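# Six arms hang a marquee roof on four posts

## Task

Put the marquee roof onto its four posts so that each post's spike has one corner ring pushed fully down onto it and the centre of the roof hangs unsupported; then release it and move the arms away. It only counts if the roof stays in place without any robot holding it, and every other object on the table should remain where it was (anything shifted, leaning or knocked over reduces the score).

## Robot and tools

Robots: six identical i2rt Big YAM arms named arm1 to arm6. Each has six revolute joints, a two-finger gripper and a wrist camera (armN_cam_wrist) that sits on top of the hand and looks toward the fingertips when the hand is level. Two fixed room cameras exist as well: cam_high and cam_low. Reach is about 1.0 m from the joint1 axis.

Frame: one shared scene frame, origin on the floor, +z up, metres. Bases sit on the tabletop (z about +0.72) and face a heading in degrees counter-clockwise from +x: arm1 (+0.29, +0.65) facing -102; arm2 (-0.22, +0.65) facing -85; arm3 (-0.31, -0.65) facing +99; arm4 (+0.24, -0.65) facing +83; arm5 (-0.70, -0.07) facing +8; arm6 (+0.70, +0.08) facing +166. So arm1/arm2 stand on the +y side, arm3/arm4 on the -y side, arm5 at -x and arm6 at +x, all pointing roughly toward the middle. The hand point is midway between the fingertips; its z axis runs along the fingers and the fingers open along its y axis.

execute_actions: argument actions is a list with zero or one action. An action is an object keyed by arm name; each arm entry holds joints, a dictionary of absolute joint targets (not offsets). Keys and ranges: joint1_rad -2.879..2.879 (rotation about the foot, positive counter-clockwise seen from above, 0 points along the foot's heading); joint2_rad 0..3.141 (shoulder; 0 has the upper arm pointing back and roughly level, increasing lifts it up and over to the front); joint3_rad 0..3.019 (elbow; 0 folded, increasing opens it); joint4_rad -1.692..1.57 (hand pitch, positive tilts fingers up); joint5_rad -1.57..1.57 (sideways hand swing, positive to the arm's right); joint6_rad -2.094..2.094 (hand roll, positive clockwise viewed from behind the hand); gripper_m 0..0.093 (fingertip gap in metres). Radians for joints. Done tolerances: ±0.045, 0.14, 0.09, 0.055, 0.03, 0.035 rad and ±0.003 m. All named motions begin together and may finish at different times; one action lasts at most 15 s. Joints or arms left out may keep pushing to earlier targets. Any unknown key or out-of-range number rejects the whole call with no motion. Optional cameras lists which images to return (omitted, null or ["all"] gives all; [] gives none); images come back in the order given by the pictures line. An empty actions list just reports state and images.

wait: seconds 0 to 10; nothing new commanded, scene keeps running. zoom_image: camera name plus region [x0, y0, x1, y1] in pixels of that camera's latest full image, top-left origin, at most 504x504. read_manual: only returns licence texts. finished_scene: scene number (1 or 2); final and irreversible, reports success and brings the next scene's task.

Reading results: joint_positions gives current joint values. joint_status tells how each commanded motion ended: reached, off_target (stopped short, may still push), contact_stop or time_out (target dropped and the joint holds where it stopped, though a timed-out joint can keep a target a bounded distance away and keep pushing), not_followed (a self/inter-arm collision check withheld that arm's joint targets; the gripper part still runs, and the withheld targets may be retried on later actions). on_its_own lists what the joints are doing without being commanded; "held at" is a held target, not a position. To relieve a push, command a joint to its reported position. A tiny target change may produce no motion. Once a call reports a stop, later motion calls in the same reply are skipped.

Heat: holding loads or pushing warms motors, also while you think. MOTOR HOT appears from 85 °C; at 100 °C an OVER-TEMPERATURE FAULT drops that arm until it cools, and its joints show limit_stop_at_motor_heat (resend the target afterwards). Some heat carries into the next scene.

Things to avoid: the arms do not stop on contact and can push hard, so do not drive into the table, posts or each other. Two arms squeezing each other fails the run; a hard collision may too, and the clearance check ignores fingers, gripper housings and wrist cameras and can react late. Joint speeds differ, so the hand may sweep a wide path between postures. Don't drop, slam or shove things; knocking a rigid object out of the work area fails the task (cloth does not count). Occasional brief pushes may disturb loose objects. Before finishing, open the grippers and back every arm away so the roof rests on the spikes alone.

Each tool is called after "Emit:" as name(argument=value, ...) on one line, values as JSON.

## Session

Emit:
execute_actions(actions=[], cameras=["cam_low","cam_high"])

Scene clock: 0.00 s.
arm1.joint_positions: joint1_rad=+0.258 joint2_rad=+0.417 joint3_rad=+0.552 joint4_rad=-1.237 joint5_rad=+0.217 joint6_rad=-0.412 gripper_m=+0.094
arm1.joint_status: not commanded
arm1.hand: x=+0.2553 y=+0.4584 z=+0.9211 quat_wxyz=(-0.037, -0.546, -0.798, +0.251) (m; scene frame)
arm2.joint_positions: joint1_rad=-0.361 joint2_rad=+0.522 joint3_rad=+0.415 joint4_rad=-0.996 joint5_rad=-0.259 joint6_rad=+0.286 gripper_m=+0.094
arm2.joint_status: not commanded
arm2.hand: x=-0.2270 y=+0.4312 z=+0.9335 quat_wxyz=(-0.257, -0.817, -0.511, +0.065) (m; scene frame)
arm3.joint_positions: joint1_rad=+0.116 joint2_rad=+0.348 joint3_rad=+0.653 joint4_rad=-1.390 joint5_rad=+0.306 joint6_rad=+0.486 gripper_m=+0.094
arm3.joint_status: not commanded
arm3.hand: x=-0.3126 y=-0.4785 z=+1.0129 quat_wxyz=(-0.228, +0.591, -0.756, -0.166) (m; scene frame)
arm4.joint_positions: joint1_rad=-0.189 joint2_rad=+0.467 joint3_rad=+0.495 joint4_rad=-1.083 joint5_rad=-0.160 joint6_rad=-0.561 gripper_m=+0.094
arm4.joint_status: not commanded
arm4.hand: x=+0.2710 y=-0.4344 z=+0.9631 quat_wxyz=(-0.209, +0.786, -0.558, -0.164) (m; scene frame)
arm5.joint_positions: joint1_rad=+0.399 joint2_rad=+0.394 joint3_rad=+0.613 joint4_rad=-1.290 joint5_rad=+0.102 joint6_rad=+0.265 gripper_m=+0.095
arm5.joint_status: not commanded
arm5.hand: x=-0.5345 y=+0.0181 z=+0.9891 quat_wxyz=(-0.252, +0.135, -0.957, -0.050) (m; scene frame)
arm6.joint_positions: joint1_rad=-0.299 joint2_rad=+0.483 joint3_rad=+0.456 joint4_rad=-1.058 joint5_rad=-0.284 joint6_rad=-0.187 gripper_m=+0.094
arm6.joint_status: not commanded
arm6.hand: x=+0.4955 y=+0.1491 z=+0.9723 quat_wxyz=(+0.044, +0.951, -0.138, -0.275) (m; scene frame)
pictures: cam_high, cam_low
Images, in order (width x height): cam_high 672x504, cam_low 672x504.

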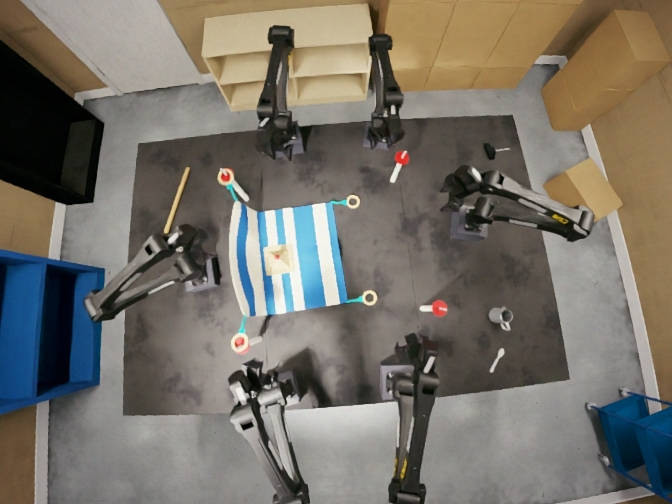

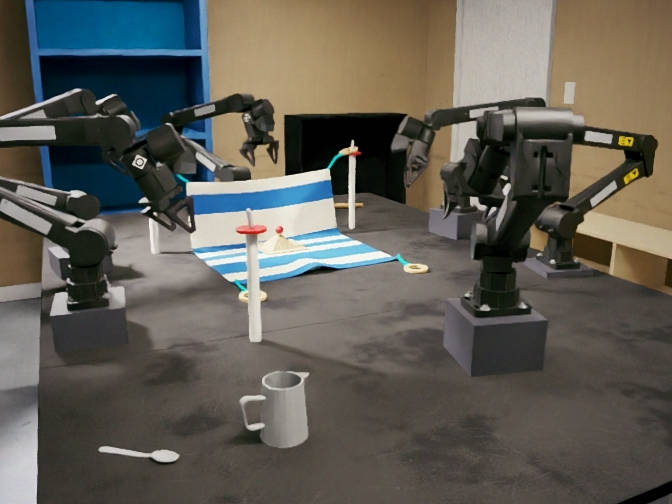

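Emit:
execute_actions(actions=[{"arm4":{"joints":{"joint1_rad":0.337,"joint2_rad":1.658,"joint3_rad":0.915,"joint4_rad":-0.828,"joint5_rad":0,"joint6_rad":-1.36}},"arm1":{"joints":{"joint1_rad":-0.229,"joint2_rad":1.749,"joint3_rad":1.044,"joint4_rad":-0.866,"joint5_rad":0,"joint6_rad":1.13}}}], cameras=["arm1_cam_wrist","arm4_cam_wrist"])

Scene clock: 4.70 s.
arm1.joint_positions: joint1_rad=-0.231 joint2_rad=+1.746 joint3_rad=+1.036 joint4_rad=-0.863 joint5_rad=+0.002 joint6_rad=+1.119 gripper_m=+0.094
arm1.joint_status: all done
arm1.hand: x=+0.0849 y=+0.2566 z=+0.7365 quat_wxyz=(+0.003, -1.000, +0.013, +0.003) (m; scene frame)
arm2.joint_positions: joint1_rad=-0.361 joint2_rad=+0.522 joint3_rad=+0.415 joint4_rad=-0.996 joint5_rad=-0.259 joint6_rad=+0.286 gripper_m=+0.094
arm2.joint_status: not commanded
arm2.hand: x=-0.2270 y=+0.4312 z=+0.9335 quat_wxyz=(-0.257, -0.817, -0.511, +0.065) (m; scene frame)
arm3.joint_positions: joint1_rad=+0.116 joint2_rad=+0.348 joint3_rad=+0.653 joint4_rad=-1.390 joint5_rad=+0.306 joint6_rad=+0.486 gripper_m=+0.094
arm3.joint_status: not commanded
arm3.hand: x=-0.3126 y=-0.4785 z=+1.0129 quat_wxyz=(-0.228, +0.591, -0.756, -0.166) (m; scene frame)
arm4.joint_positions: joint1_rad=+0.330 joint2_rad=+1.664 joint3_rad=+0.905 joint4_rad=-0.835 joint5_rad=-0.002 joint6_rad=-1.352 gripper_m=+0.094
arm4.joint_status: all done
arm4.hand: x=+0.1417 y=-0.2662 z=+0.7953 quat_wxyz=(+0.012, +1.000, +0.016, +0.002) (m; scene frame)
arm5.joint_positions: joint1_rad=+0.399 joint2_rad=+0.394 joint3_rad=+0.613 joint4_rad=-1.290 joint5_rad=+0.102 joint6_rad=+0.265 gripper_m=+0.095
arm5.joint_status: not commanded
arm5.hand: x=-0.5345 y=+0.0181 z=+0.9891 quat_wxyz=(-0.252, +0.135, -0.957, -0.050) (m; scene frame)
arm6.joint_positions: joint1_rad=-0.299 joint2_rad=+0.483 joint3_rad=+0.456 joint4_rad=-1.058 joint5_rad=-0.284 joint6_rad=-0.187 gripper_m=+0.094
arm6.joint_status: not commanded
arm6.hand: x=+0.4955 y=+0.1491 z=+0.9723 quat_wxyz=(+0.044, +0.951, -0.138, -0.275) (m; scene frame)
pictures: arm1_cam_wrist, arm4_cam_wrist
Images, in order (width x height): arm1_cam_wrist 672x504, arm4_cam_wrist 672x504.

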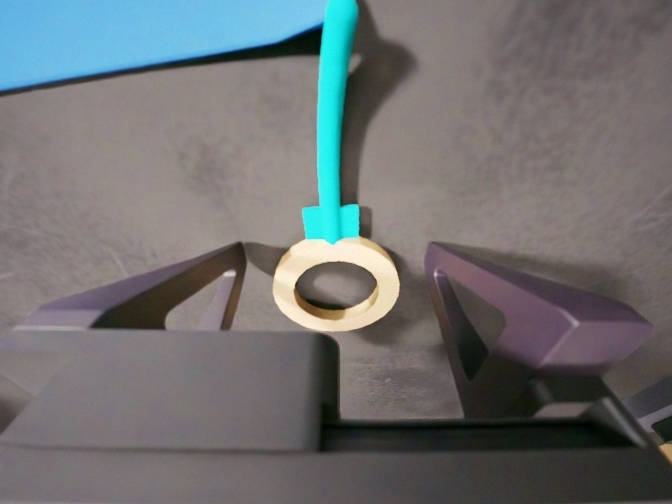

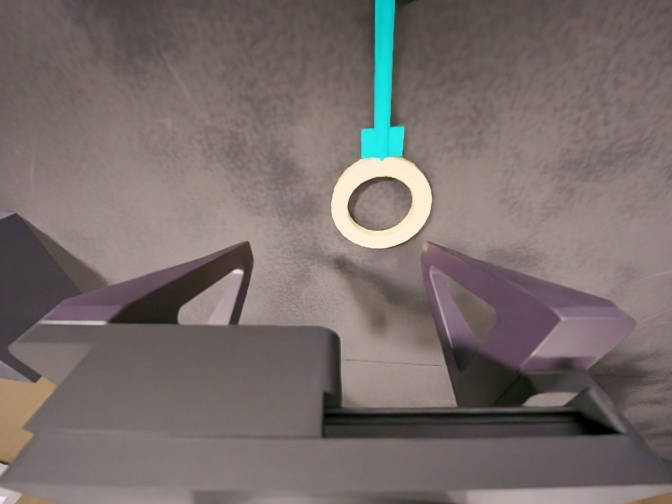

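Emit:
execute_actions(actions=[{"arm4":{"joints":{"joint1_rad":0.314,"joint2_rad":1.845,"joint3_rad":0.957,"joint4_rad":-0.683}},"arm1":{"joints":{"joint1_rad":-0.18,"joint2_rad":1.735,"joint3_rad":1.002,"joint4_rad":-0.838,"joint6_rad":1.17}}}], cameras=["arm1_cam_wrist","arm4_cam_wrist"])

Scene clock: 7.10 s.
arm1.joint_positions: joint1_rad=-0.180 joint2_rad=+1.737 joint3_rad=+1.017 joint4_rad=-0.847 joint5_rad=+0.001 joint6_rad=+1.158 gripper_m=+0.094
arm1.joint_status: all done
arm1.hand: x=+0.1072 y=+0.2505 z=+0.7345 quat_wxyz=(+0.000, -1.000, +0.007, +0.004) (m; scene frame)
arm2.joint_positions: joint1_rad=-0.361 joint2_rad=+0.522 joint3_rad=+0.415 joint4_rad=-0.996 joint5_rad=-0.259 joint6_rad=+0.286 gripper_m=+0.094
arm2.joint_status: not commanded
arm2.hand: x=-0.2270 y=+0.4312 z=+0.9335 quat_wxyz=(-0.257, -0.817, -0.511, +0.065) (m; scene frame)
arm3.joint_positions: joint1_rad=+0.116 joint2_rad=+0.348 joint3_rad=+0.653 joint4_rad=-1.390 joint5_rad=+0.306 joint6_rad=+0.486 gripper_m=+0.094
arm3.joint_status: not commanded
arm3.hand: x=-0.3126 y=-0.4785 z=+1.0129 quat_wxyz=(-0.228, +0.591, -0.756, -0.166) (m; scene frame)
arm4.joint_positions: joint1_rad=+0.328 joint2_rad=+1.832 joint3_rad=+0.940 joint4_rad=-0.696 joint5_rad=-0.001 joint6_rad=-1.354 gripper_m=+0.094
arm4.joint_status: all done
arm4.hand: x=+0.1368 y=-0.2424 z=+0.7381 quat_wxyz=(+0.009, +1.000, +0.016, +0.002) (m; scene frame)
arm5.joint_positions: joint1_rad=+0.399 joint2_rad=+0.394 joint3_rad=+0.613 joint4_rad=-1.290 joint5_rad=+0.102 joint6_rad=+0.265 gripper_m=+0.095
arm5.joint_status: not commanded
arm5.hand: x=-0.5345 y=+0.0181 z=+0.9891 quat_wxyz=(-0.252, +0.135, -0.957, -0.050) (m; scene frame)
arm6.joint_positions: joint1_rad=-0.299 joint2_rad=+0.483 joint3_rad=+0.456 joint4_rad=-1.058 joint5_rad=-0.284 joint6_rad=-0.187 gripper_m=+0.094
arm6.joint_status: not commanded
arm6.hand: x=+0.4955 y=+0.1491 z=+0.9723 quat_wxyz=(+0.044, +0.951, -0.138, -0.275) (m; scene frame)
pictures: arm1_cam_wrist, arm4_cam_wrist
Images, in order (width x height): arm1_cam_wrist 672x504, arm4_cam_wrist 672x504.

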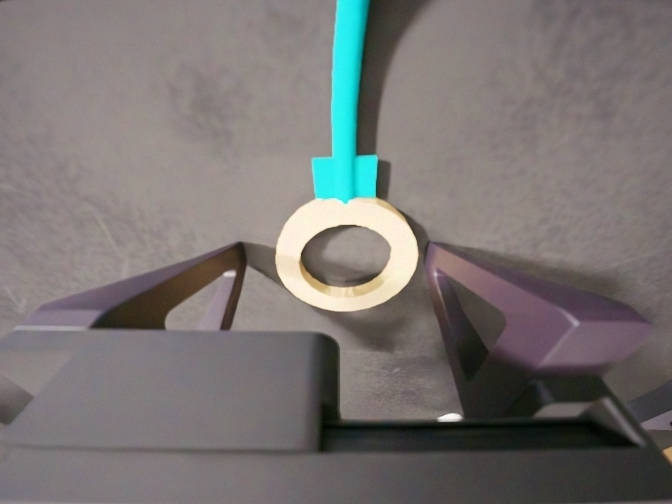

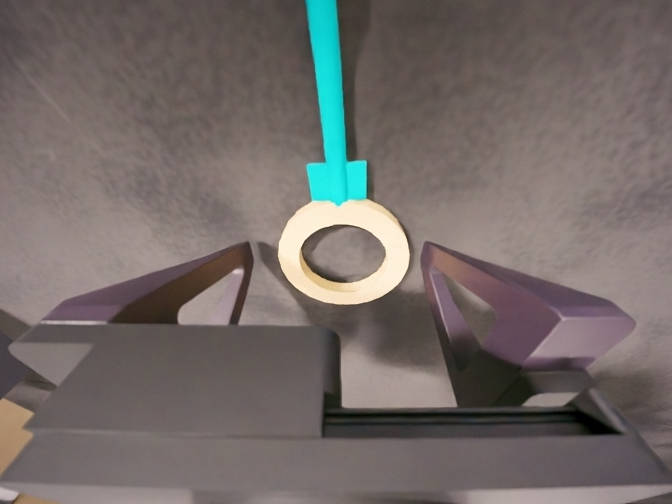

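Emit:
execute_actions(actions=[{"arm4":{"joints":{"joint2_rad":1.865}},"arm1":{"joints":{"joint2_rad":1.755}}}], cameras=[])

Emit:
execute_actions(actions=[{"arm4":{"joints":{"gripper_m":0.03}},"arm1":{"joints":{"gripper_m":0.03}}}], cameras=["arm1_cam_wrist","arm4_cam_wrist"])

Scene clock: 8.67 s.
arm1.joint_positions: joint1_rad=-0.180 joint2_rad=+1.737 joint3_rad=+1.017 joint4_rad=-0.847 joint5_rad=+0.001 joint6_rad=+1.158 gripper_m=+0.094
arm1.joint_status: all done
arm1.hand: x=+0.1072 y=+0.2505 z=+0.7345 quat_wxyz=(+0.000, -1.000, +0.007, +0.004) (m; scene frame)
arm2.joint_positions: joint1_rad=-0.361 joint2_rad=+0.522 joint3_rad=+0.415 joint4_rad=-0.996 joint5_rad=-0.259 joint6_rad=+0.286 gripper_m=+0.094
arm2.joint_status: not commanded
arm2.hand: x=-0.2270 y=+0.4312 z=+0.9335 quat_wxyz=(-0.257, -0.817, -0.511, +0.065) (m; scene frame)
arm3.joint_positions: joint1_rad=+0.116 joint2_rad=+0.348 joint3_rad=+0.653 joint4_rad=-1.390 joint5_rad=+0.306 joint6_rad=+0.486 gripper_m=+0.094
arm3.joint_status: not commanded
arm3.hand: x=-0.3126 y=-0.4785 z=+1.0129 quat_wxyz=(-0.228, +0.591, -0.756, -0.166) (m; scene frame)
arm4.joint_positions: joint1_rad=+0.328 joint2_rad=+1.833 joint3_rad=+0.940 joint4_rad=-0.696 joint5_rad=-0.001 joint6_rad=-1.354 gripper_m=+0.094
arm4.joint_status: all done
arm4.hand: x=+0.1369 y=-0.2425 z=+0.7378 quat_wxyz=(+0.009, +1.000, +0.016, +0.003) (m; scene frame)
arm5.joint_positions: joint1_rad=+0.399 joint2_rad=+0.394 joint3_rad=+0.613 joint4_rad=-1.290 joint5_rad=+0.102 joint6_rad=+0.265 gripper_m=+0.095
arm5.joint_status: not commanded
arm5.hand: x=-0.5345 y=+0.0181 z=+0.9891 quat_wxyz=(-0.252, +0.135, -0.957, -0.050) (m; scene frame)
arm6.joint_positions: joint1_rad=-0.299 joint2_rad=+0.483 joint3_rad=+0.456 joint4_rad=-1.058 joint5_rad=-0.284 joint6_rad=-0.187 gripper_m=+0.094
arm6.joint_status: not commanded
arm6.hand: x=+0.4955 y=+0.1491 z=+0.9723 quat_wxyz=(+0.044, +0.951, -0.138, -0.275) (m; scene frame)
pictures: none
No camera images: the call's "cameras" was empty. Leave "cameras" out to get every camera's image.

Scene clock: 9.30 s.
arm1.joint_positions: joint1_rad=-0.180 joint2_rad=+1.737 joint3_rad=+1.017 joint4_rad=-0.847 joint5_rad=+0.001 joint6_rad=+1.159 gripper_m=+0.068
arm1.joint_status: gripper_m off_target (ended at +0.068, target +0.030)
arm1.hand: x=+0.1073 y=+0.2505 z=+0.7344 quat_wxyz=(+0.000, -1.000, +0.008, +0.004) (m; scene frame)
arm2.joint_positions: joint1_rad=-0.361 joint2_rad=+0.522 joint3_rad=+0.415 joint4_rad=-0.996 joint5_rad=-0.259 joint6_rad=+0.286 gripper_m=+0.094
arm2.joint_status: not commanded
arm2.hand: x=-0.2270 y=+0.4312 z=+0.9335 quat_wxyz=(-0.257, -0.817, -0.511, +0.065) (m; scene frame)
arm3.joint_positions: joint1_rad=+0.116 joint2_rad=+0.348 joint3_rad=+0.653 joint4_rad=-1.390 joint5_rad=+0.306 joint6_rad=+0.486 gripper_m=+0.094
arm3.joint_status: not commanded
arm3.hand: x=-0.3126 y=-0.4785 z=+1.0129 quat_wxyz=(-0.228, +0.591, -0.756, -0.166) (m; scene frame)
arm4.joint_positions: joint1_rad=+0.328 joint2_rad=+1.839 joint3_rad=+0.944 joint4_rad=-0.691 joint5_rad=+0.000 joint6_rad=-1.354 gripper_m=+0.067
arm4.joint_status: gripper_m off_target (ended at +0.067, target +0.030)
arm4.hand: x=+0.1364 y=-0.2397 z=+0.7368 quat_wxyz=(+0.007, +1.000, +0.016, +0.002) (m; scene frame)
arm5.joint_positions: joint1_rad=+0.399 joint2_rad=+0.394 joint3_rad=+0.613 joint4_rad=-1.290 joint5_rad=+0.102 joint6_rad=+0.265 gripper_m=+0.095
arm5.joint_status: not commanded
arm5.hand: x=-0.5345 y=+0.0181 z=+0.9891 quat_wxyz=(-0.252, +0.135, -0.957, -0.050) (m; scene frame)
arm6.joint_positions: joint1_rad=-0.299 joint2_rad=+0.483 joint3_rad=+0.456 joint4_rad=-1.058 joint5_rad=-0.284 joint6_rad=-0.187 gripper_m=+0.094
arm6.joint_status: not commanded
arm6.hand: x=+0.4955 y=+0.1491 z=+0.9723 quat_wxyz=(+0.044, +0.951, -0.138, -0.275) (m; scene frame)
pictures: arm1_cam_wrist, arm4_cam_wrist
Images, in order (width x height): arm1_cam_wrist 672x504, arm4_cam_wrist 672x504.

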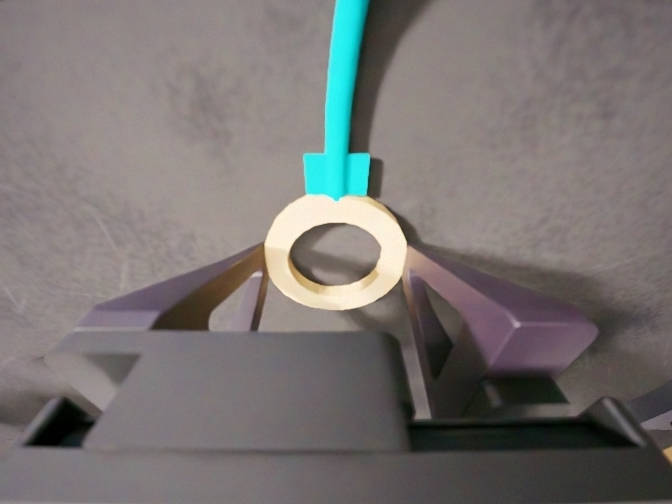

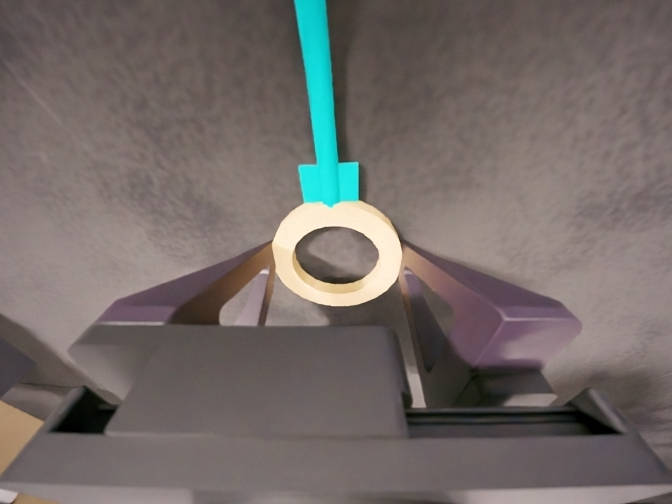

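Emit:
execute_actions(actions=[{"arm4":{"joints":{"joint1_rad":0.1,"joint2_rad":1.348,"joint3_rad":1.436,"joint4_rad":-1.659,"joint6_rad":-1.5}},"arm1":{"joints":{"joint1_rad":0.05,"joint2_rad":1.117,"joint3_rad":1.397,"joint4_rad":-1.68,"joint6_rad":1.2}}}], cameras=["cam_low"])

Emit:
execute_actions(actions=[{"arm4":{"joints":{"joint1_rad":-0.353,"joint6_rad":-1.7}},"arm1":{"joints":{"joint1_rad":0.417,"joint6_rad":1.26}}}], cameras=["arm1_cam_wrist","arm4_cam_wrist","cam_low"])

Scene clock: 13.27 s.
arm1.joint_positions: joint1_rad=+0.052 joint2_rad=+1.129 joint3_rad=+1.388 joint4_rad=-1.668 joint5_rad=-0.001 joint6_rad=+1.189 gripper_m=+0.068
arm1.joint_status: all done
arm1.hand: x=+0.2273 y=+0.3252 z=+1.0963 quat_wxyz=(-0.076, -0.992, -0.093, +0.025) (m; scene frame)
arm2.joint_positions: joint1_rad=-0.361 joint2_rad=+0.522 joint3_rad=+0.415 joint4_rad=-0.996 joint5_rad=-0.259 joint6_rad=+0.286 gripper_m=+0.094
arm2.joint_status: not commanded
arm2.hand: x=-0.2270 y=+0.4312 z=+0.9335 quat_wxyz=(-0.257, -0.817, -0.511, +0.065) (m; scene frame)
arm3.joint_positions: joint1_rad=+0.116 joint2_rad=+0.348 joint3_rad=+0.653 joint4_rad=-1.390 joint5_rad=+0.306 joint6_rad=+0.486 gripper_m=+0.094
arm3.joint_status: not commanded
arm3.hand: x=-0.3126 y=-0.4785 z=+1.0129 quat_wxyz=(-0.228, +0.591, -0.756, -0.166) (m; scene frame)
arm4.joint_positions: joint1_rad=+0.090 joint2_rad=+1.363 joint3_rad=+1.424 joint4_rad=-1.642 joint5_rad=-0.001 joint6_rad=-1.492 gripper_m=+0.067
arm4.joint_status: all done
arm4.hand: x=+0.2359 y=-0.2611 z=+1.0956 quat_wxyz=(+0.005, +0.999, -0.034, +0.001) (m; scene frame)
arm5.joint_positions: joint1_rad=+0.399 joint2_rad=+0.394 joint3_rad=+0.613 joint4_rad=-1.290 joint5_rad=+0.102 joint6_rad=+0.265 gripper_m=+0.095
arm5.joint_status: not commanded
arm5.hand: x=-0.5345 y=+0.0181 z=+0.9891 quat_wxyz=(-0.252, +0.135, -0.957, -0.050) (m; scene frame)
arm6.joint_positions: joint1_rad=-0.299 joint2_rad=+0.483 joint3_rad=+0.456 joint4_rad=-1.058 joint5_rad=-0.284 joint6_rad=-0.187 gripper_m=+0.094
arm6.joint_status: not commanded
arm6.hand: x=+0.4955 y=+0.1491 z=+0.9723 quat_wxyz=(+0.044, +0.951, -0.138, -0.275) (m; scene frame)
pictures: cam_low
Images, in order (width x height): cam_low 672x504.

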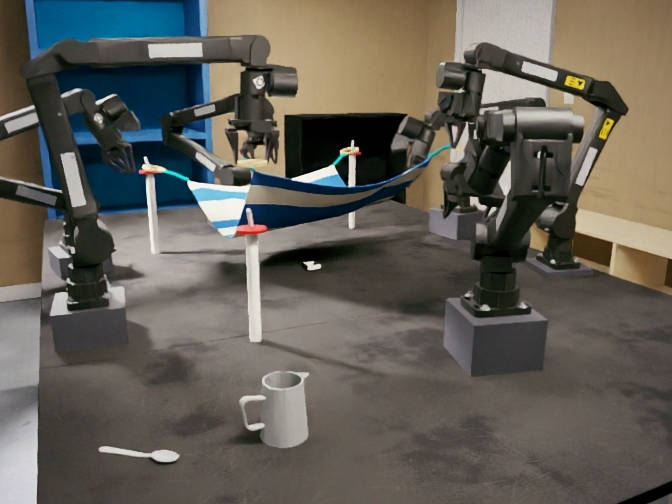

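Scene clock: 14.40 s.
arm1.joint_positions: joint1_rad=+0.419 joint2_rad=+1.129 joint3_rad=+1.388 joint4_rad=-1.669 joint5_rad=+0.001 joint6_rad=+1.248 gripper_m=+0.068
arm1.joint_status: all done
arm1.hand: x=+0.3471 y=+0.3240 z=+1.0956 quat_wxyz=(-0.078, -0.967, -0.244, +0.009) (m; scene frame)
arm2.joint_positions: joint1_rad=-0.361 joint2_rad=+0.522 joint3_rad=+0.415 joint4_rad=-0.996 joint5_rad=-0.259 joint6_rad=+0.286 gripper_m=+0.094
arm2.joint_status: not commanded
arm2.hand: x=-0.2270 y=+0.4312 z=+0.9335 quat_wxyz=(-0.257, -0.817, -0.511, +0.065) (m; scene frame)
arm3.joint_positions: joint1_rad=+0.116 joint2_rad=+0.348 joint3_rad=+0.653 joint4_rad=-1.390 joint5_rad=+0.306 joint6_rad=+0.486 gripper_m=+0.094
arm3.joint_status: not commanded
arm3.hand: x=-0.3126 y=-0.4785 z=+1.0129 quat_wxyz=(-0.228, +0.591, -0.756, -0.166) (m; scene frame)
arm4.joint_positions: joint1_rad=-0.345 joint2_rad=+1.363 joint3_rad=+1.424 joint4_rad=-1.642 joint5_rad=-0.003 joint6_rad=-1.688 gripper_m=+0.067
arm4.joint_status: all done
arm4.hand: x=+0.3997 y=-0.2955 z=+1.0958 quat_wxyz=(+0.004, +0.988, -0.153, -0.002) (m; scene frame)
arm5.joint_positions: joint1_rad=+0.399 joint2_rad=+0.394 joint3_rad=+0.613 joint4_rad=-1.290 joint5_rad=+0.102 joint6_rad=+0.265 gripper_m=+0.095
arm5.joint_status: not commanded
arm5.hand: x=-0.5345 y=+0.0181 z=+0.9891 quat_wxyz=(-0.252, +0.135, -0.957, -0.050) (m; scene frame)
arm6.joint_positions: joint1_rad=-0.299 joint2_rad=+0.483 joint3_rad=+0.456 joint4_rad=-1.058 joint5_rad=-0.284 joint6_rad=-0.187 gripper_m=+0.094
arm6.joint_status: not commanded
arm6.hand: x=+0.4955 y=+0.1491 z=+0.9723 quat_wxyz=(+0.044, +0.951, -0.138, -0.275) (m; scene frame)
pictures: arm1_cam_wrist, arm4_cam_wrist, cam_low
Images, in order (width x height): arm1_cam_wrist 672x504, arm4_cam_wrist 672x504, cam_low 672x504.

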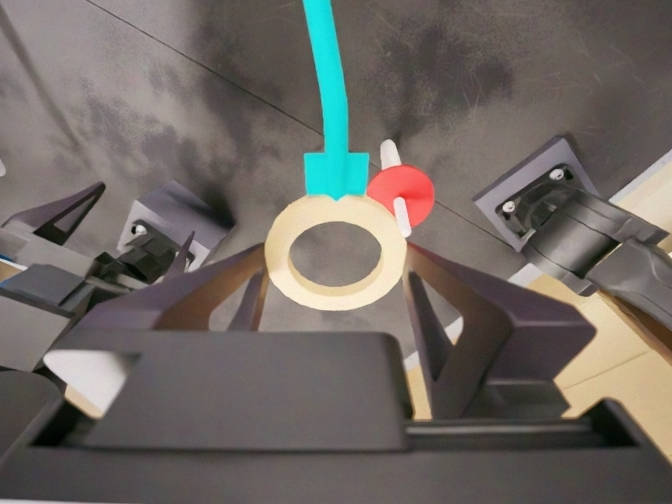

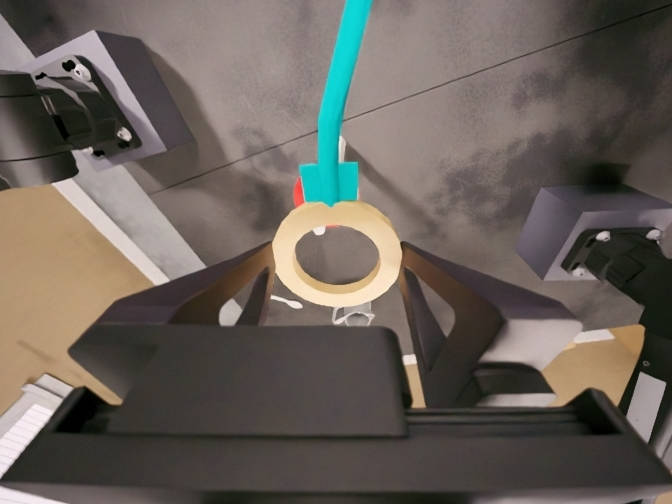

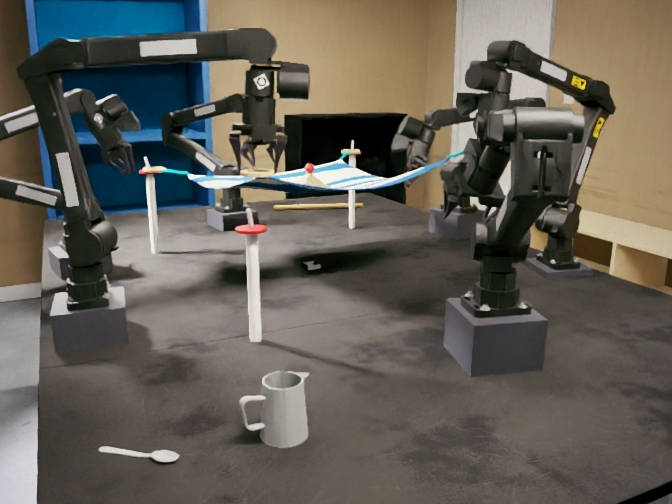

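Emit:
execute_actions(actions=[{"arm4":{"joints":{"joint2_rad":1.322,"joint3_rad":1.228,"joint4_rad":-1.477}},"arm1":{"joints":{"joint2_rad":1.127,"joint3_rad":1.244,"joint4_rad":-1.68}}}], cameras=["arm1_cam_wrist","arm4_cam_wrist"])

Scene clock: 17.57 s.
arm1.joint_positions: joint1_rad=+0.419 joint2_rad=+1.130 joint3_rad=+1.250 joint4_rad=-1.669 joint5_rad=+0.001 joint6_rad=+1.248 gripper_m=+0.068
arm1.joint_status: all done
arm1.hand: x=+0.3428 y=+0.3476 z=+1.0405 quat_wxyz=(-0.009, -0.970, -0.244, +0.004) (m; scene frame)
arm2.joint_positions: joint1_rad=-0.361 joint2_rad=+0.522 joint3_rad=+0.415 joint4_rad=-0.996 joint5_rad=-0.259 joint6_rad=+0.286 gripper_m=+0.094
arm2.joint_status: not commanded
arm2.hand: x=-0.2270 y=+0.4312 z=+0.9335 quat_wxyz=(-0.257, -0.817, -0.511, +0.065) (m; scene frame)
arm3.joint_positions: joint1_rad=+0.116 joint2_rad=+0.348 joint3_rad=+0.653 joint4_rad=-1.390 joint5_rad=+0.306 joint6_rad=+0.486 gripper_m=+0.094
arm3.joint_status: not commanded
arm3.hand: x=-0.3126 y=-0.4785 z=+1.0129 quat_wxyz=(-0.228, +0.591, -0.756, -0.166) (m; scene frame)
arm4.joint_positions: joint1_rad=-0.345 joint2_rad=+1.328 joint3_rad=+1.218 joint4_rad=-1.492 joint5_rad=-0.003 joint6_rad=-1.689 gripper_m=+0.067
arm4.joint_status: all done
arm4.hand: x=+0.3913 y=-0.3141 z=+1.0298 quat_wxyz=(+0.014, +0.988, -0.153, -0.005) (m; scene frame)
arm5.joint_positions: joint1_rad=+0.399 joint2_rad=+0.394 joint3_rad=+0.613 joint4_rad=-1.290 joint5_rad=+0.102 joint6_rad=+0.265 gripper_m=+0.095
arm5.joint_status: not commanded
arm5.hand: x=-0.5345 y=+0.0181 z=+0.9891 quat_wxyz=(-0.252, +0.135, -0.957, -0.050) (m; scene frame)
arm6.joint_positions: joint1_rad=-0.299 joint2_rad=+0.483 joint3_rad=+0.456 joint4_rad=-1.058 joint5_rad=-0.284 joint6_rad=-0.187 gripper_m=+0.094
arm6.joint_status: not commanded
arm6.hand: x=+0.4955 y=+0.1491 z=+0.9723 quat_wxyz=(+0.044, +0.951, -0.138, -0.275) (m; scene frame)
pictures: arm1_cam_wrist, arm4_cam_wrist
Images, in order (width x height): arm1_cam_wrist 672x504, arm4_cam_wrist 672x504.

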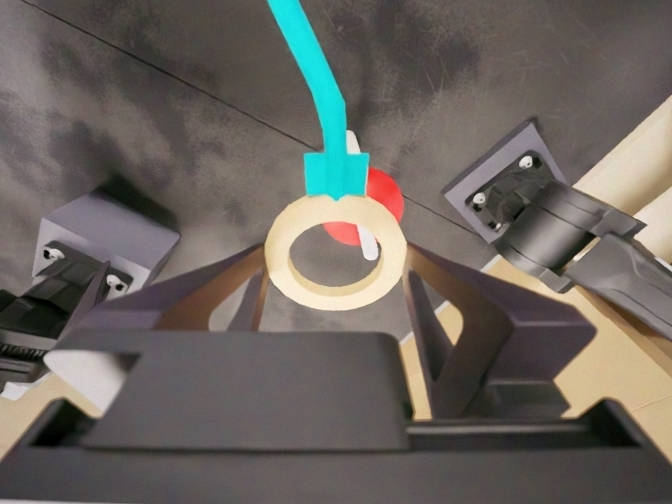

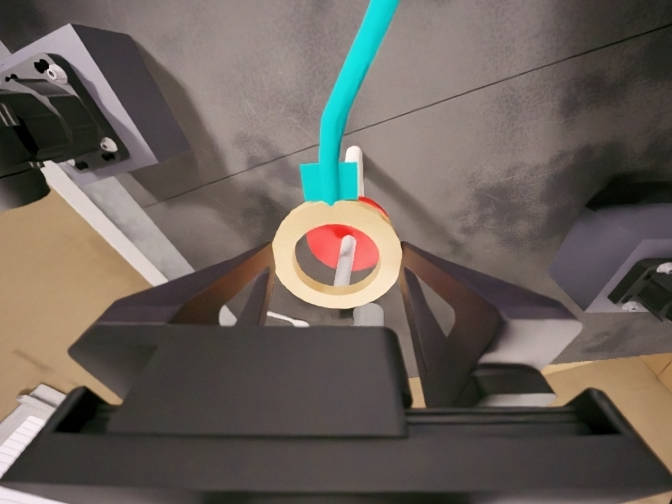

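Emit:
execute_actions(actions=[{"arm4":{"joints":{"joint1_rad":-0.385}},"arm1":{"joints":{"joint2_rad":1.08,"joint3_rad":1.211}}}], cameras=["arm1_cam_wrist","arm4_cam_wrist"])

Scene clock: 19.43 s.
arm1.joint_positions: joint1_rad=+0.419 joint2_rad=+1.085 joint3_rad=+1.222 joint4_rad=-1.669 joint5_rad=+0.002 joint6_rad=+1.248 gripper_m=+0.068
arm1.joint_status: all done
arm1.hand: x=+0.3405 y=+0.3606 z=+1.0423 quat_wxyz=(-0.017, -0.970, -0.244, +0.004) (m; scene frame)
arm2.joint_positions: joint1_rad=-0.361 joint2_rad=+0.522 joint3_rad=+0.415 joint4_rad=-0.996 joint5_rad=-0.259 joint6_rad=+0.286 gripper_m=+0.094
arm2.joint_status: not commanded
arm2.hand: x=-0.2270 y=+0.4312 z=+0.9335 quat_wxyz=(-0.257, -0.817, -0.511, +0.065) (m; scene frame)
arm3.joint_positions: joint1_rad=+0.116 joint2_rad=+0.348 joint3_rad=+0.653 joint4_rad=-1.390 joint5_rad=+0.306 joint6_rad=+0.486 gripper_m=+0.094
arm3.joint_status: not commanded
arm3.hand: x=-0.3126 y=-0.4785 z=+1.0129 quat_wxyz=(-0.228, +0.591, -0.756, -0.166) (m; scene frame)
arm4.joint_positions: joint1_rad=-0.364 joint2_rad=+1.328 joint3_rad=+1.218 joint4_rad=-1.488 joint5_rad=-0.005 joint6_rad=-1.689 gripper_m=+0.067
arm4.joint_status: all done
arm4.hand: x=+0.3978 y=-0.3161 z=+1.0298 quat_wxyz=(+0.013, +0.987, -0.162, -0.006) (m; scene frame)
arm5.joint_positions: joint1_rad=+0.399 joint2_rad=+0.394 joint3_rad=+0.613 joint4_rad=-1.290 joint5_rad=+0.102 joint6_rad=+0.265 gripper_m=+0.095
arm5.joint_status: not commanded
arm5.hand: x=-0.5345 y=+0.0181 z=+0.9891 quat_wxyz=(-0.252, +0.135, -0.957, -0.050) (m; scene frame)
arm6.joint_positions: joint1_rad=-0.299 joint2_rad=+0.483 joint3_rad=+0.456 joint4_rad=-1.058 joint5_rad=-0.284 joint6_rad=-0.187 gripper_m=+0.094
arm6.joint_status: not commanded
arm6.hand: x=+0.4955 y=+0.1491 z=+0.9723 quat_wxyz=(+0.044, +0.951, -0.138, -0.275) (m; scene frame)
pictures: arm1_cam_wrist, arm4_cam_wrist
Images, in order (width x height): arm1_cam_wrist 672x504, arm4_cam_wrist 672x504.

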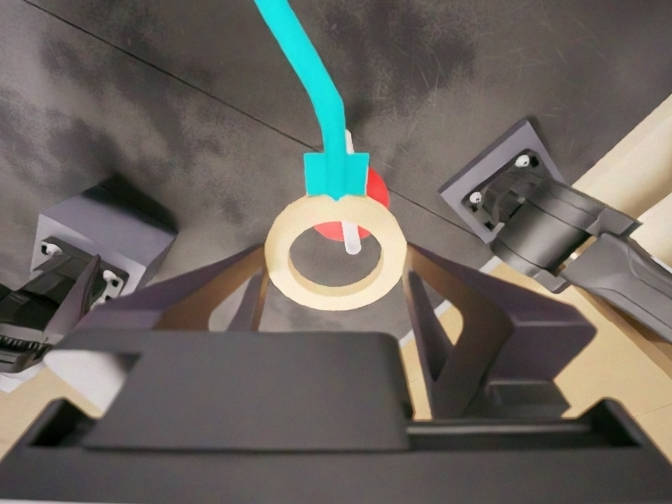

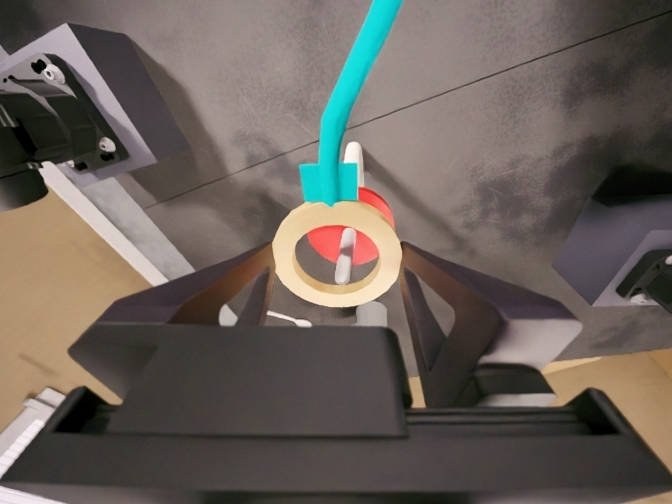

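Emit:
execute_actions(actions=[{"arm4":{"joints":{"joint2_rad":1.347,"joint3_rad":1.105,"joint4_rad":-1.329}},"arm1":{"joints":{"joint2_rad":1.06,"joint3_rad":1.027,"joint4_rad":-1.538}}}], cameras=["arm1_cam_wrist","arm4_cam_wrist","cam_low"])

Scene clock: 21.13 s.
arm1.joint_positions: joint1_rad=+0.419 joint2_rad=+1.063 joint3_rad=+1.036 joint4_rad=-1.537 joint5_rad=+0.003 joint6_rad=+1.248 gripper_m=+0.068
arm1.joint_status: all done
arm1.hand: x=+0.3378 y=+0.3731 z=+0.9770 quat_wxyz=(-0.001, -0.970, -0.244, +0.004) (m; scene frame)
arm2.joint_positions: joint1_rad=-0.361 joint2_rad=+0.522 joint3_rad=+0.415 joint4_rad=-0.996 joint5_rad=-0.259 joint6_rad=+0.286 gripper_m=+0.094
arm2.joint_status: not commanded
arm2.hand: x=-0.2270 y=+0.4312 z=+0.9335 quat_wxyz=(-0.257, -0.817, -0.511, +0.065) (m; scene frame)
arm3.joint_positions: joint1_rad=+0.116 joint2_rad=+0.348 joint3_rad=+0.653 joint4_rad=-1.390 joint5_rad=+0.306 joint6_rad=+0.486 gripper_m=+0.094
arm3.joint_status: not commanded
arm3.hand: x=-0.3126 y=-0.4785 z=+1.0129 quat_wxyz=(-0.228, +0.591, -0.756, -0.166) (m; scene frame)
arm4.joint_positions: joint1_rad=-0.366 joint2_rad=+1.337 joint3_rad=+1.113 joint4_rad=-1.348 joint5_rad=-0.006 joint6_rad=-1.689 gripper_m=+0.067
arm4.joint_status: all done
arm4.hand: x=+0.3996 y=-0.3136 z=+0.9874 quat_wxyz=(-0.001, +0.987, -0.163, -0.002) (m; scene frame)
arm5.joint_positions: joint1_rad=+0.399 joint2_rad=+0.394 joint3_rad=+0.613 joint4_rad=-1.290 joint5_rad=+0.102 joint6_rad=+0.265 gripper_m=+0.095
arm5.joint_status: not commanded
arm5.hand: x=-0.5345 y=+0.0181 z=+0.9891 quat_wxyz=(-0.252, +0.135, -0.957, -0.050) (m; scene frame)
arm6.joint_positions: joint1_rad=-0.299 joint2_rad=+0.483 joint3_rad=+0.456 joint4_rad=-1.058 joint5_rad=-0.284 joint6_rad=-0.187 gripper_m=+0.094
arm6.joint_status: not commanded
arm6.hand: x=+0.4955 y=+0.1491 z=+0.9723 quat_wxyz=(+0.044, +0.951, -0.138, -0.275) (m; scene frame)
pictures: arm1_cam_wrist, arm4_cam_wrist, cam_low
Images, in order (width x height): arm1_cam_wrist 672x504, arm4_cam_wrist 672x504, cam_low 672x504.

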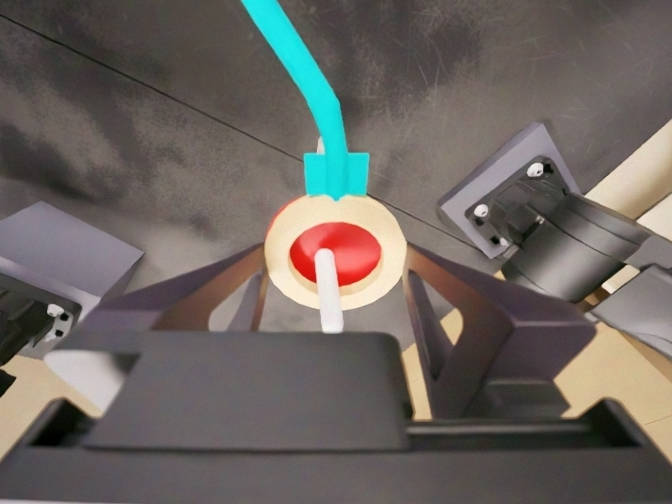

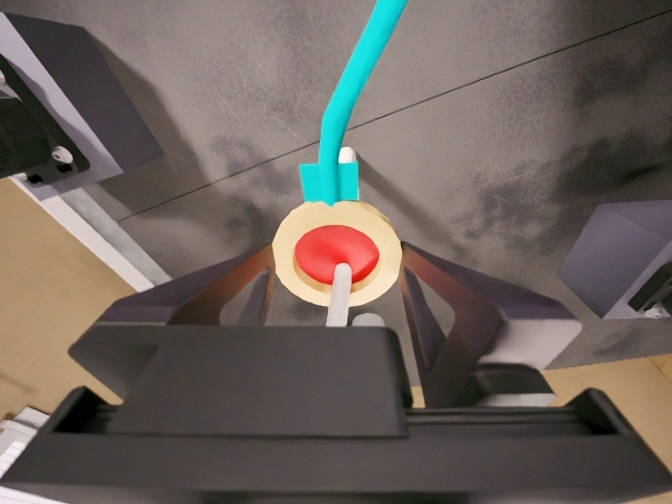

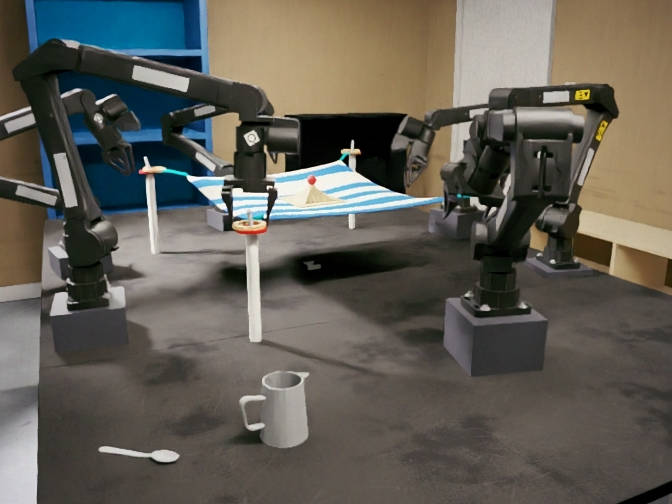

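Both seated. Hold positions, open, then lift.

Emit:
execute_actions(actions=[{"arm4":{"joints":{"joint2_rad":1.337,"joint3_rad":1.113,"joint4_rad":-1.348,"gripper_m":0.093}},"arm1":{"joints":{"gripper_m":0.093}}}], cameras=["arm1_cam_wrist","arm4_cam_wrist"])

Scene clock: 22.20 s.
arm1.joint_positions: joint1_rad=+0.419 joint2_rad=+1.063 joint3_rad=+1.036 joint4_rad=-1.537 joint5_rad=+0.002 joint6_rad=+1.249 gripper_m=+0.093
arm1.joint_status: all done
arm1.hand: x=+0.3380 y=+0.3731 z=+0.9770 quat_wxyz=(-0.001, -0.970, -0.244, +0.003) (m; scene frame)
arm2.joint_positions: joint1_rad=-0.361 joint2_rad=+0.522 joint3_rad=+0.415 joint4_rad=-0.996 joint5_rad=-0.259 joint6_rad=+0.286 gripper_m=+0.094
arm2.joint_status: not commanded
arm2.hand: x=-0.2270 y=+0.4312 z=+0.9335 quat_wxyz=(-0.257, -0.817, -0.511, +0.065) (m; scene frame)
arm3.joint_positions: joint1_rad=+0.116 joint2_rad=+0.348 joint3_rad=+0.653 joint4_rad=-1.390 joint5_rad=+0.306 joint6_rad=+0.486 gripper_m=+0.094
arm3.joint_status: not commanded
arm3.hand: x=-0.3126 y=-0.4785 z=+1.0129 quat_wxyz=(-0.228, +0.591, -0.756, -0.166) (m; scene frame)
arm4.joint_positions: joint1_rad=-0.370 joint2_rad=+1.337 joint3_rad=+1.110 joint4_rad=-1.348 joint5_rad=-0.004 joint6_rad=-1.692 gripper_m=+0.093
arm4.joint_status: all done
arm4.hand: x=+0.4008 y=-0.3155 z=+0.9860 quat_wxyz=(+0.001, +0.987, -0.163, -0.002) (m; scene frame)
arm5.joint_positions: joint1_rad=+0.399 joint2_rad=+0.394 joint3_rad=+0.613 joint4_rad=-1.290 joint5_rad=+0.102 joint6_rad=+0.265 gripper_m=+0.095
arm5.joint_status: not commanded
arm5.hand: x=-0.5345 y=+0.0181 z=+0.9891 quat_wxyz=(-0.252, +0.135, -0.957, -0.050) (m; scene frame)
arm6.joint_positions: joint1_rad=-0.299 joint2_rad=+0.483 joint3_rad=+0.456 joint4_rad=-1.058 joint5_rad=-0.284 joint6_rad=-0.187 gripper_m=+0.094
arm6.joint_status: not commanded
arm6.hand: x=+0.4955 y=+0.1491 z=+0.9723 quat_wxyz=(+0.044, +0.951, -0.138, -0.275) (m; scene frame)
pictures: arm1_cam_wrist, arm4_cam_wrist
Images, in order (width x height): arm1_cam_wrist 672x504, arm4_cam_wrist 672x504.

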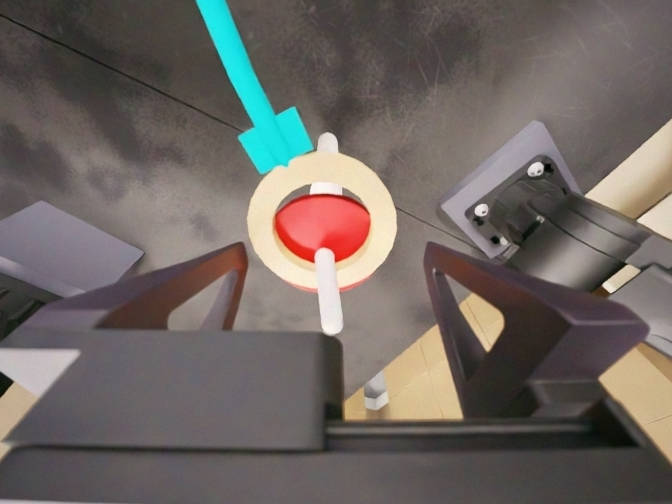

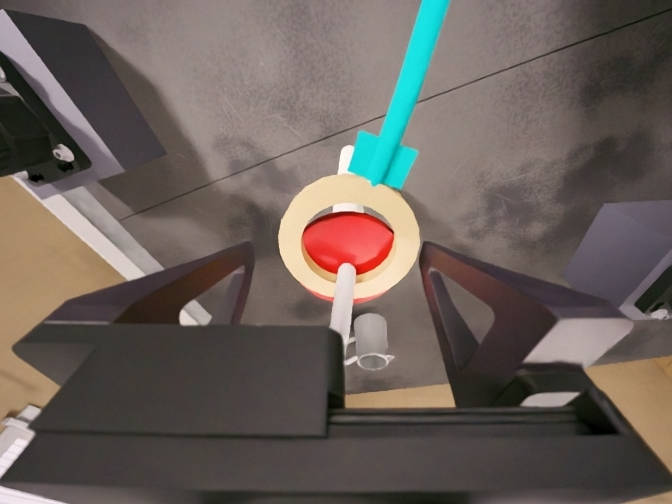

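Emit:
execute_actions(actions=[{"arm4":{"joints":{"joint2_rad":1.348,"joint3_rad":1.436,"joint4_rad":-1.659}},"arm1":{"joints":{"joint2_rad":1.1,"joint3_rad":1.35,"joint4_rad":-1.68}}}], cameras=[])

Emit:
execute_actions(actions=[{"arm4":{"joints":{"joint1_rad":0,"joint2_rad":0.7,"joint3_rad":1.0,"joint4_rad":-1.4}},"arm1":{"joints":{"joint1_rad":0.1,"joint2_rad":0.6,"joint3_rad":1.0,"joint4_rad":-1.4}}}], cameras=["cam_high","cam_low"])

Scene clock: 24.23 s.
arm1.joint_positions: joint1_rad=+0.419 joint2_rad=+1.094 joint3_rad=+1.308 joint4_rad=-1.671 joint5_rad=+0.001 joint6_rad=+1.250 gripper_m=+0.093
arm1.joint_status: all done
arm1.hand: x=+0.3436 y=+0.3440 z=+1.0739 quat_wxyz=(-0.055, -0.968, -0.243, +0.007) (m; scene frame)
arm2.joint_positions: joint1_rad=-0.361 joint2_rad=+0.522 joint3_rad=+0.415 joint4_rad=-0.996 joint5_rad=-0.259 joint6_rad=+0.286 gripper_m=+0.094
arm2.joint_status: not commanded
arm2.hand: x=-0.2270 y=+0.4312 z=+0.9335 quat_wxyz=(-0.257, -0.817, -0.511, +0.065) (m; scene frame)
arm3.joint_positions: joint1_rad=+0.116 joint2_rad=+0.348 joint3_rad=+0.653 joint4_rad=-1.390 joint5_rad=+0.306 joint6_rad=+0.486 gripper_m=+0.094
arm3.joint_status: not commanded
arm3.hand: x=-0.3126 y=-0.4785 z=+1.0129 quat_wxyz=(-0.228, +0.591, -0.756, -0.166) (m; scene frame)
arm4.joint_positions: joint1_rad=-0.370 joint2_rad=+1.346 joint3_rad=+1.394 joint4_rad=-1.643 joint5_rad=-0.003 joint6_rad=-1.693 gripper_m=+0.093
arm4.joint_status: all done
arm4.hand: x=+0.4042 y=-0.3083 z=+1.0903 quat_wxyz=(+0.011, +0.987, -0.163, -0.004) (m; scene frame)
arm5.joint_positions: joint1_rad=+0.399 joint2_rad=+0.394 joint3_rad=+0.613 joint4_rad=-1.290 joint5_rad=+0.102 joint6_rad=+0.265 gripper_m=+0.095
arm5.joint_status: not commanded
arm5.hand: x=-0.5345 y=+0.0181 z=+0.9891 quat_wxyz=(-0.252, +0.135, -0.957, -0.050) (m; scene frame)
arm6.joint_positions: joint1_rad=-0.299 joint2_rad=+0.483 joint3_rad=+0.456 joint4_rad=-1.058 joint5_rad=-0.284 joint6_rad=-0.187 gripper_m=+0.094
arm6.joint_status: not commanded
arm6.hand: x=+0.4955 y=+0.1491 z=+0.9723 quat_wxyz=(+0.044, +0.951, -0.138, -0.275) (m; scene frame)
pictures: none
No camera images: the call's "cameras" was empty. Leave "cameras" out to get every camera's image.

Scene clock: 25.67 s.
arm1.joint_positions: joint1_rad=+0.102 joint2_rad=+0.596 joint3_rad=+1.013 joint4_rad=-1.415 joint5_rad=+0.000 joint6_rad=+1.250 gripper_m=+0.093
arm1.joint_status: all done
arm1.hand: x=+0.2578 y=+0.4226 z=+1.0868 quat_wxyz=(-0.274, -0.956, -0.084, +0.068) (m; scene frame)
arm2.joint_positions: joint1_rad=-0.361 joint2_rad=+0.522 joint3_rad=+0.415 joint4_rad=-0.996 joint5_rad=-0.259 joint6_rad=+0.286 gripper_m=+0.094
arm2.joint_status: not commanded
arm2.hand: x=-0.2270 y=+0.4312 z=+0.9335 quat_wxyz=(-0.257, -0.817, -0.511, +0.065) (m; scene frame)
arm3.joint_positions: joint1_rad=+0.116 joint2_rad=+0.348 joint3_rad=+0.653 joint4_rad=-1.390 joint5_rad=+0.306 joint6_rad=+0.486 gripper_m=+0.094
arm3.joint_status: not commanded
arm3.hand: x=-0.3126 y=-0.4785 z=+1.0129 quat_wxyz=(-0.228, +0.591, -0.756, -0.166) (m; scene frame)
arm4.joint_positions: joint1_rad=-0.011 joint2_rad=+0.696 joint3_rad=+0.996 joint4_rad=-1.424 joint5_rad=-0.001 joint6_rad=-1.694 gripper_m=+0.093
arm4.joint_status: all done
arm4.hand: x=+0.2621 y=-0.4052 z=+1.1196 quat_wxyz=(-0.221, +0.975, +0.016, +0.024) (m; scene frame)
arm5.joint_positions: joint1_rad=+0.399 joint2_rad=+0.394 joint3_rad=+0.613 joint4_rad=-1.290 joint5_rad=+0.102 joint6_rad=+0.265 gripper_m=+0.095
arm5.joint_status: not commanded
arm5.hand: x=-0.5345 y=+0.0181 z=+0.9891 quat_wxyz=(-0.252, +0.135, -0.957, -0.050) (m; scene frame)
arm6.joint_positions: joint1_rad=-0.299 joint2_rad=+0.483 joint3_rad=+0.456 joint4_rad=-1.058 joint5_rad=-0.284 joint6_rad=-0.187 gripper_m=+0.094
arm6.joint_status: not commanded
arm6.hand: x=+0.4955 y=+0.1491 z=+0.9723 quat_wxyz=(+0.044, +0.951, -0.138, -0.275) (m; scene frame)
pictures: cam_high, cam_low
Images, in order (width x height): cam_high 672x504, cam_low 672x504.

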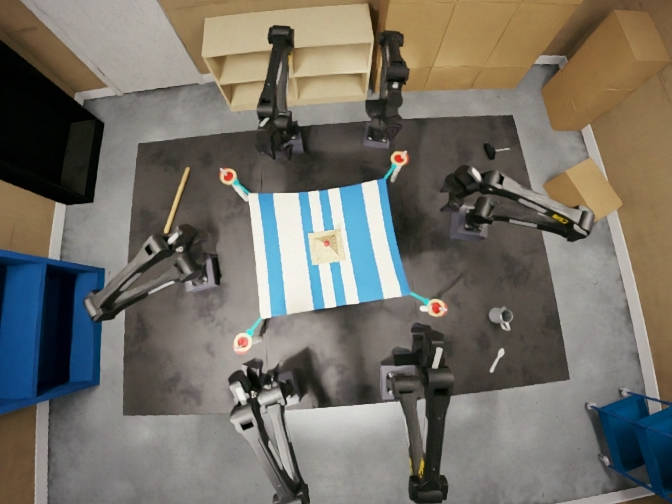

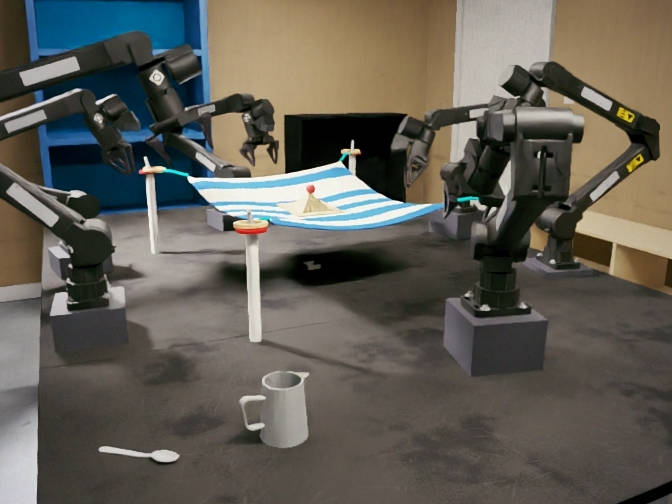

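Emit:
finished_scene(scene=2)

The scene is finished: the task was done.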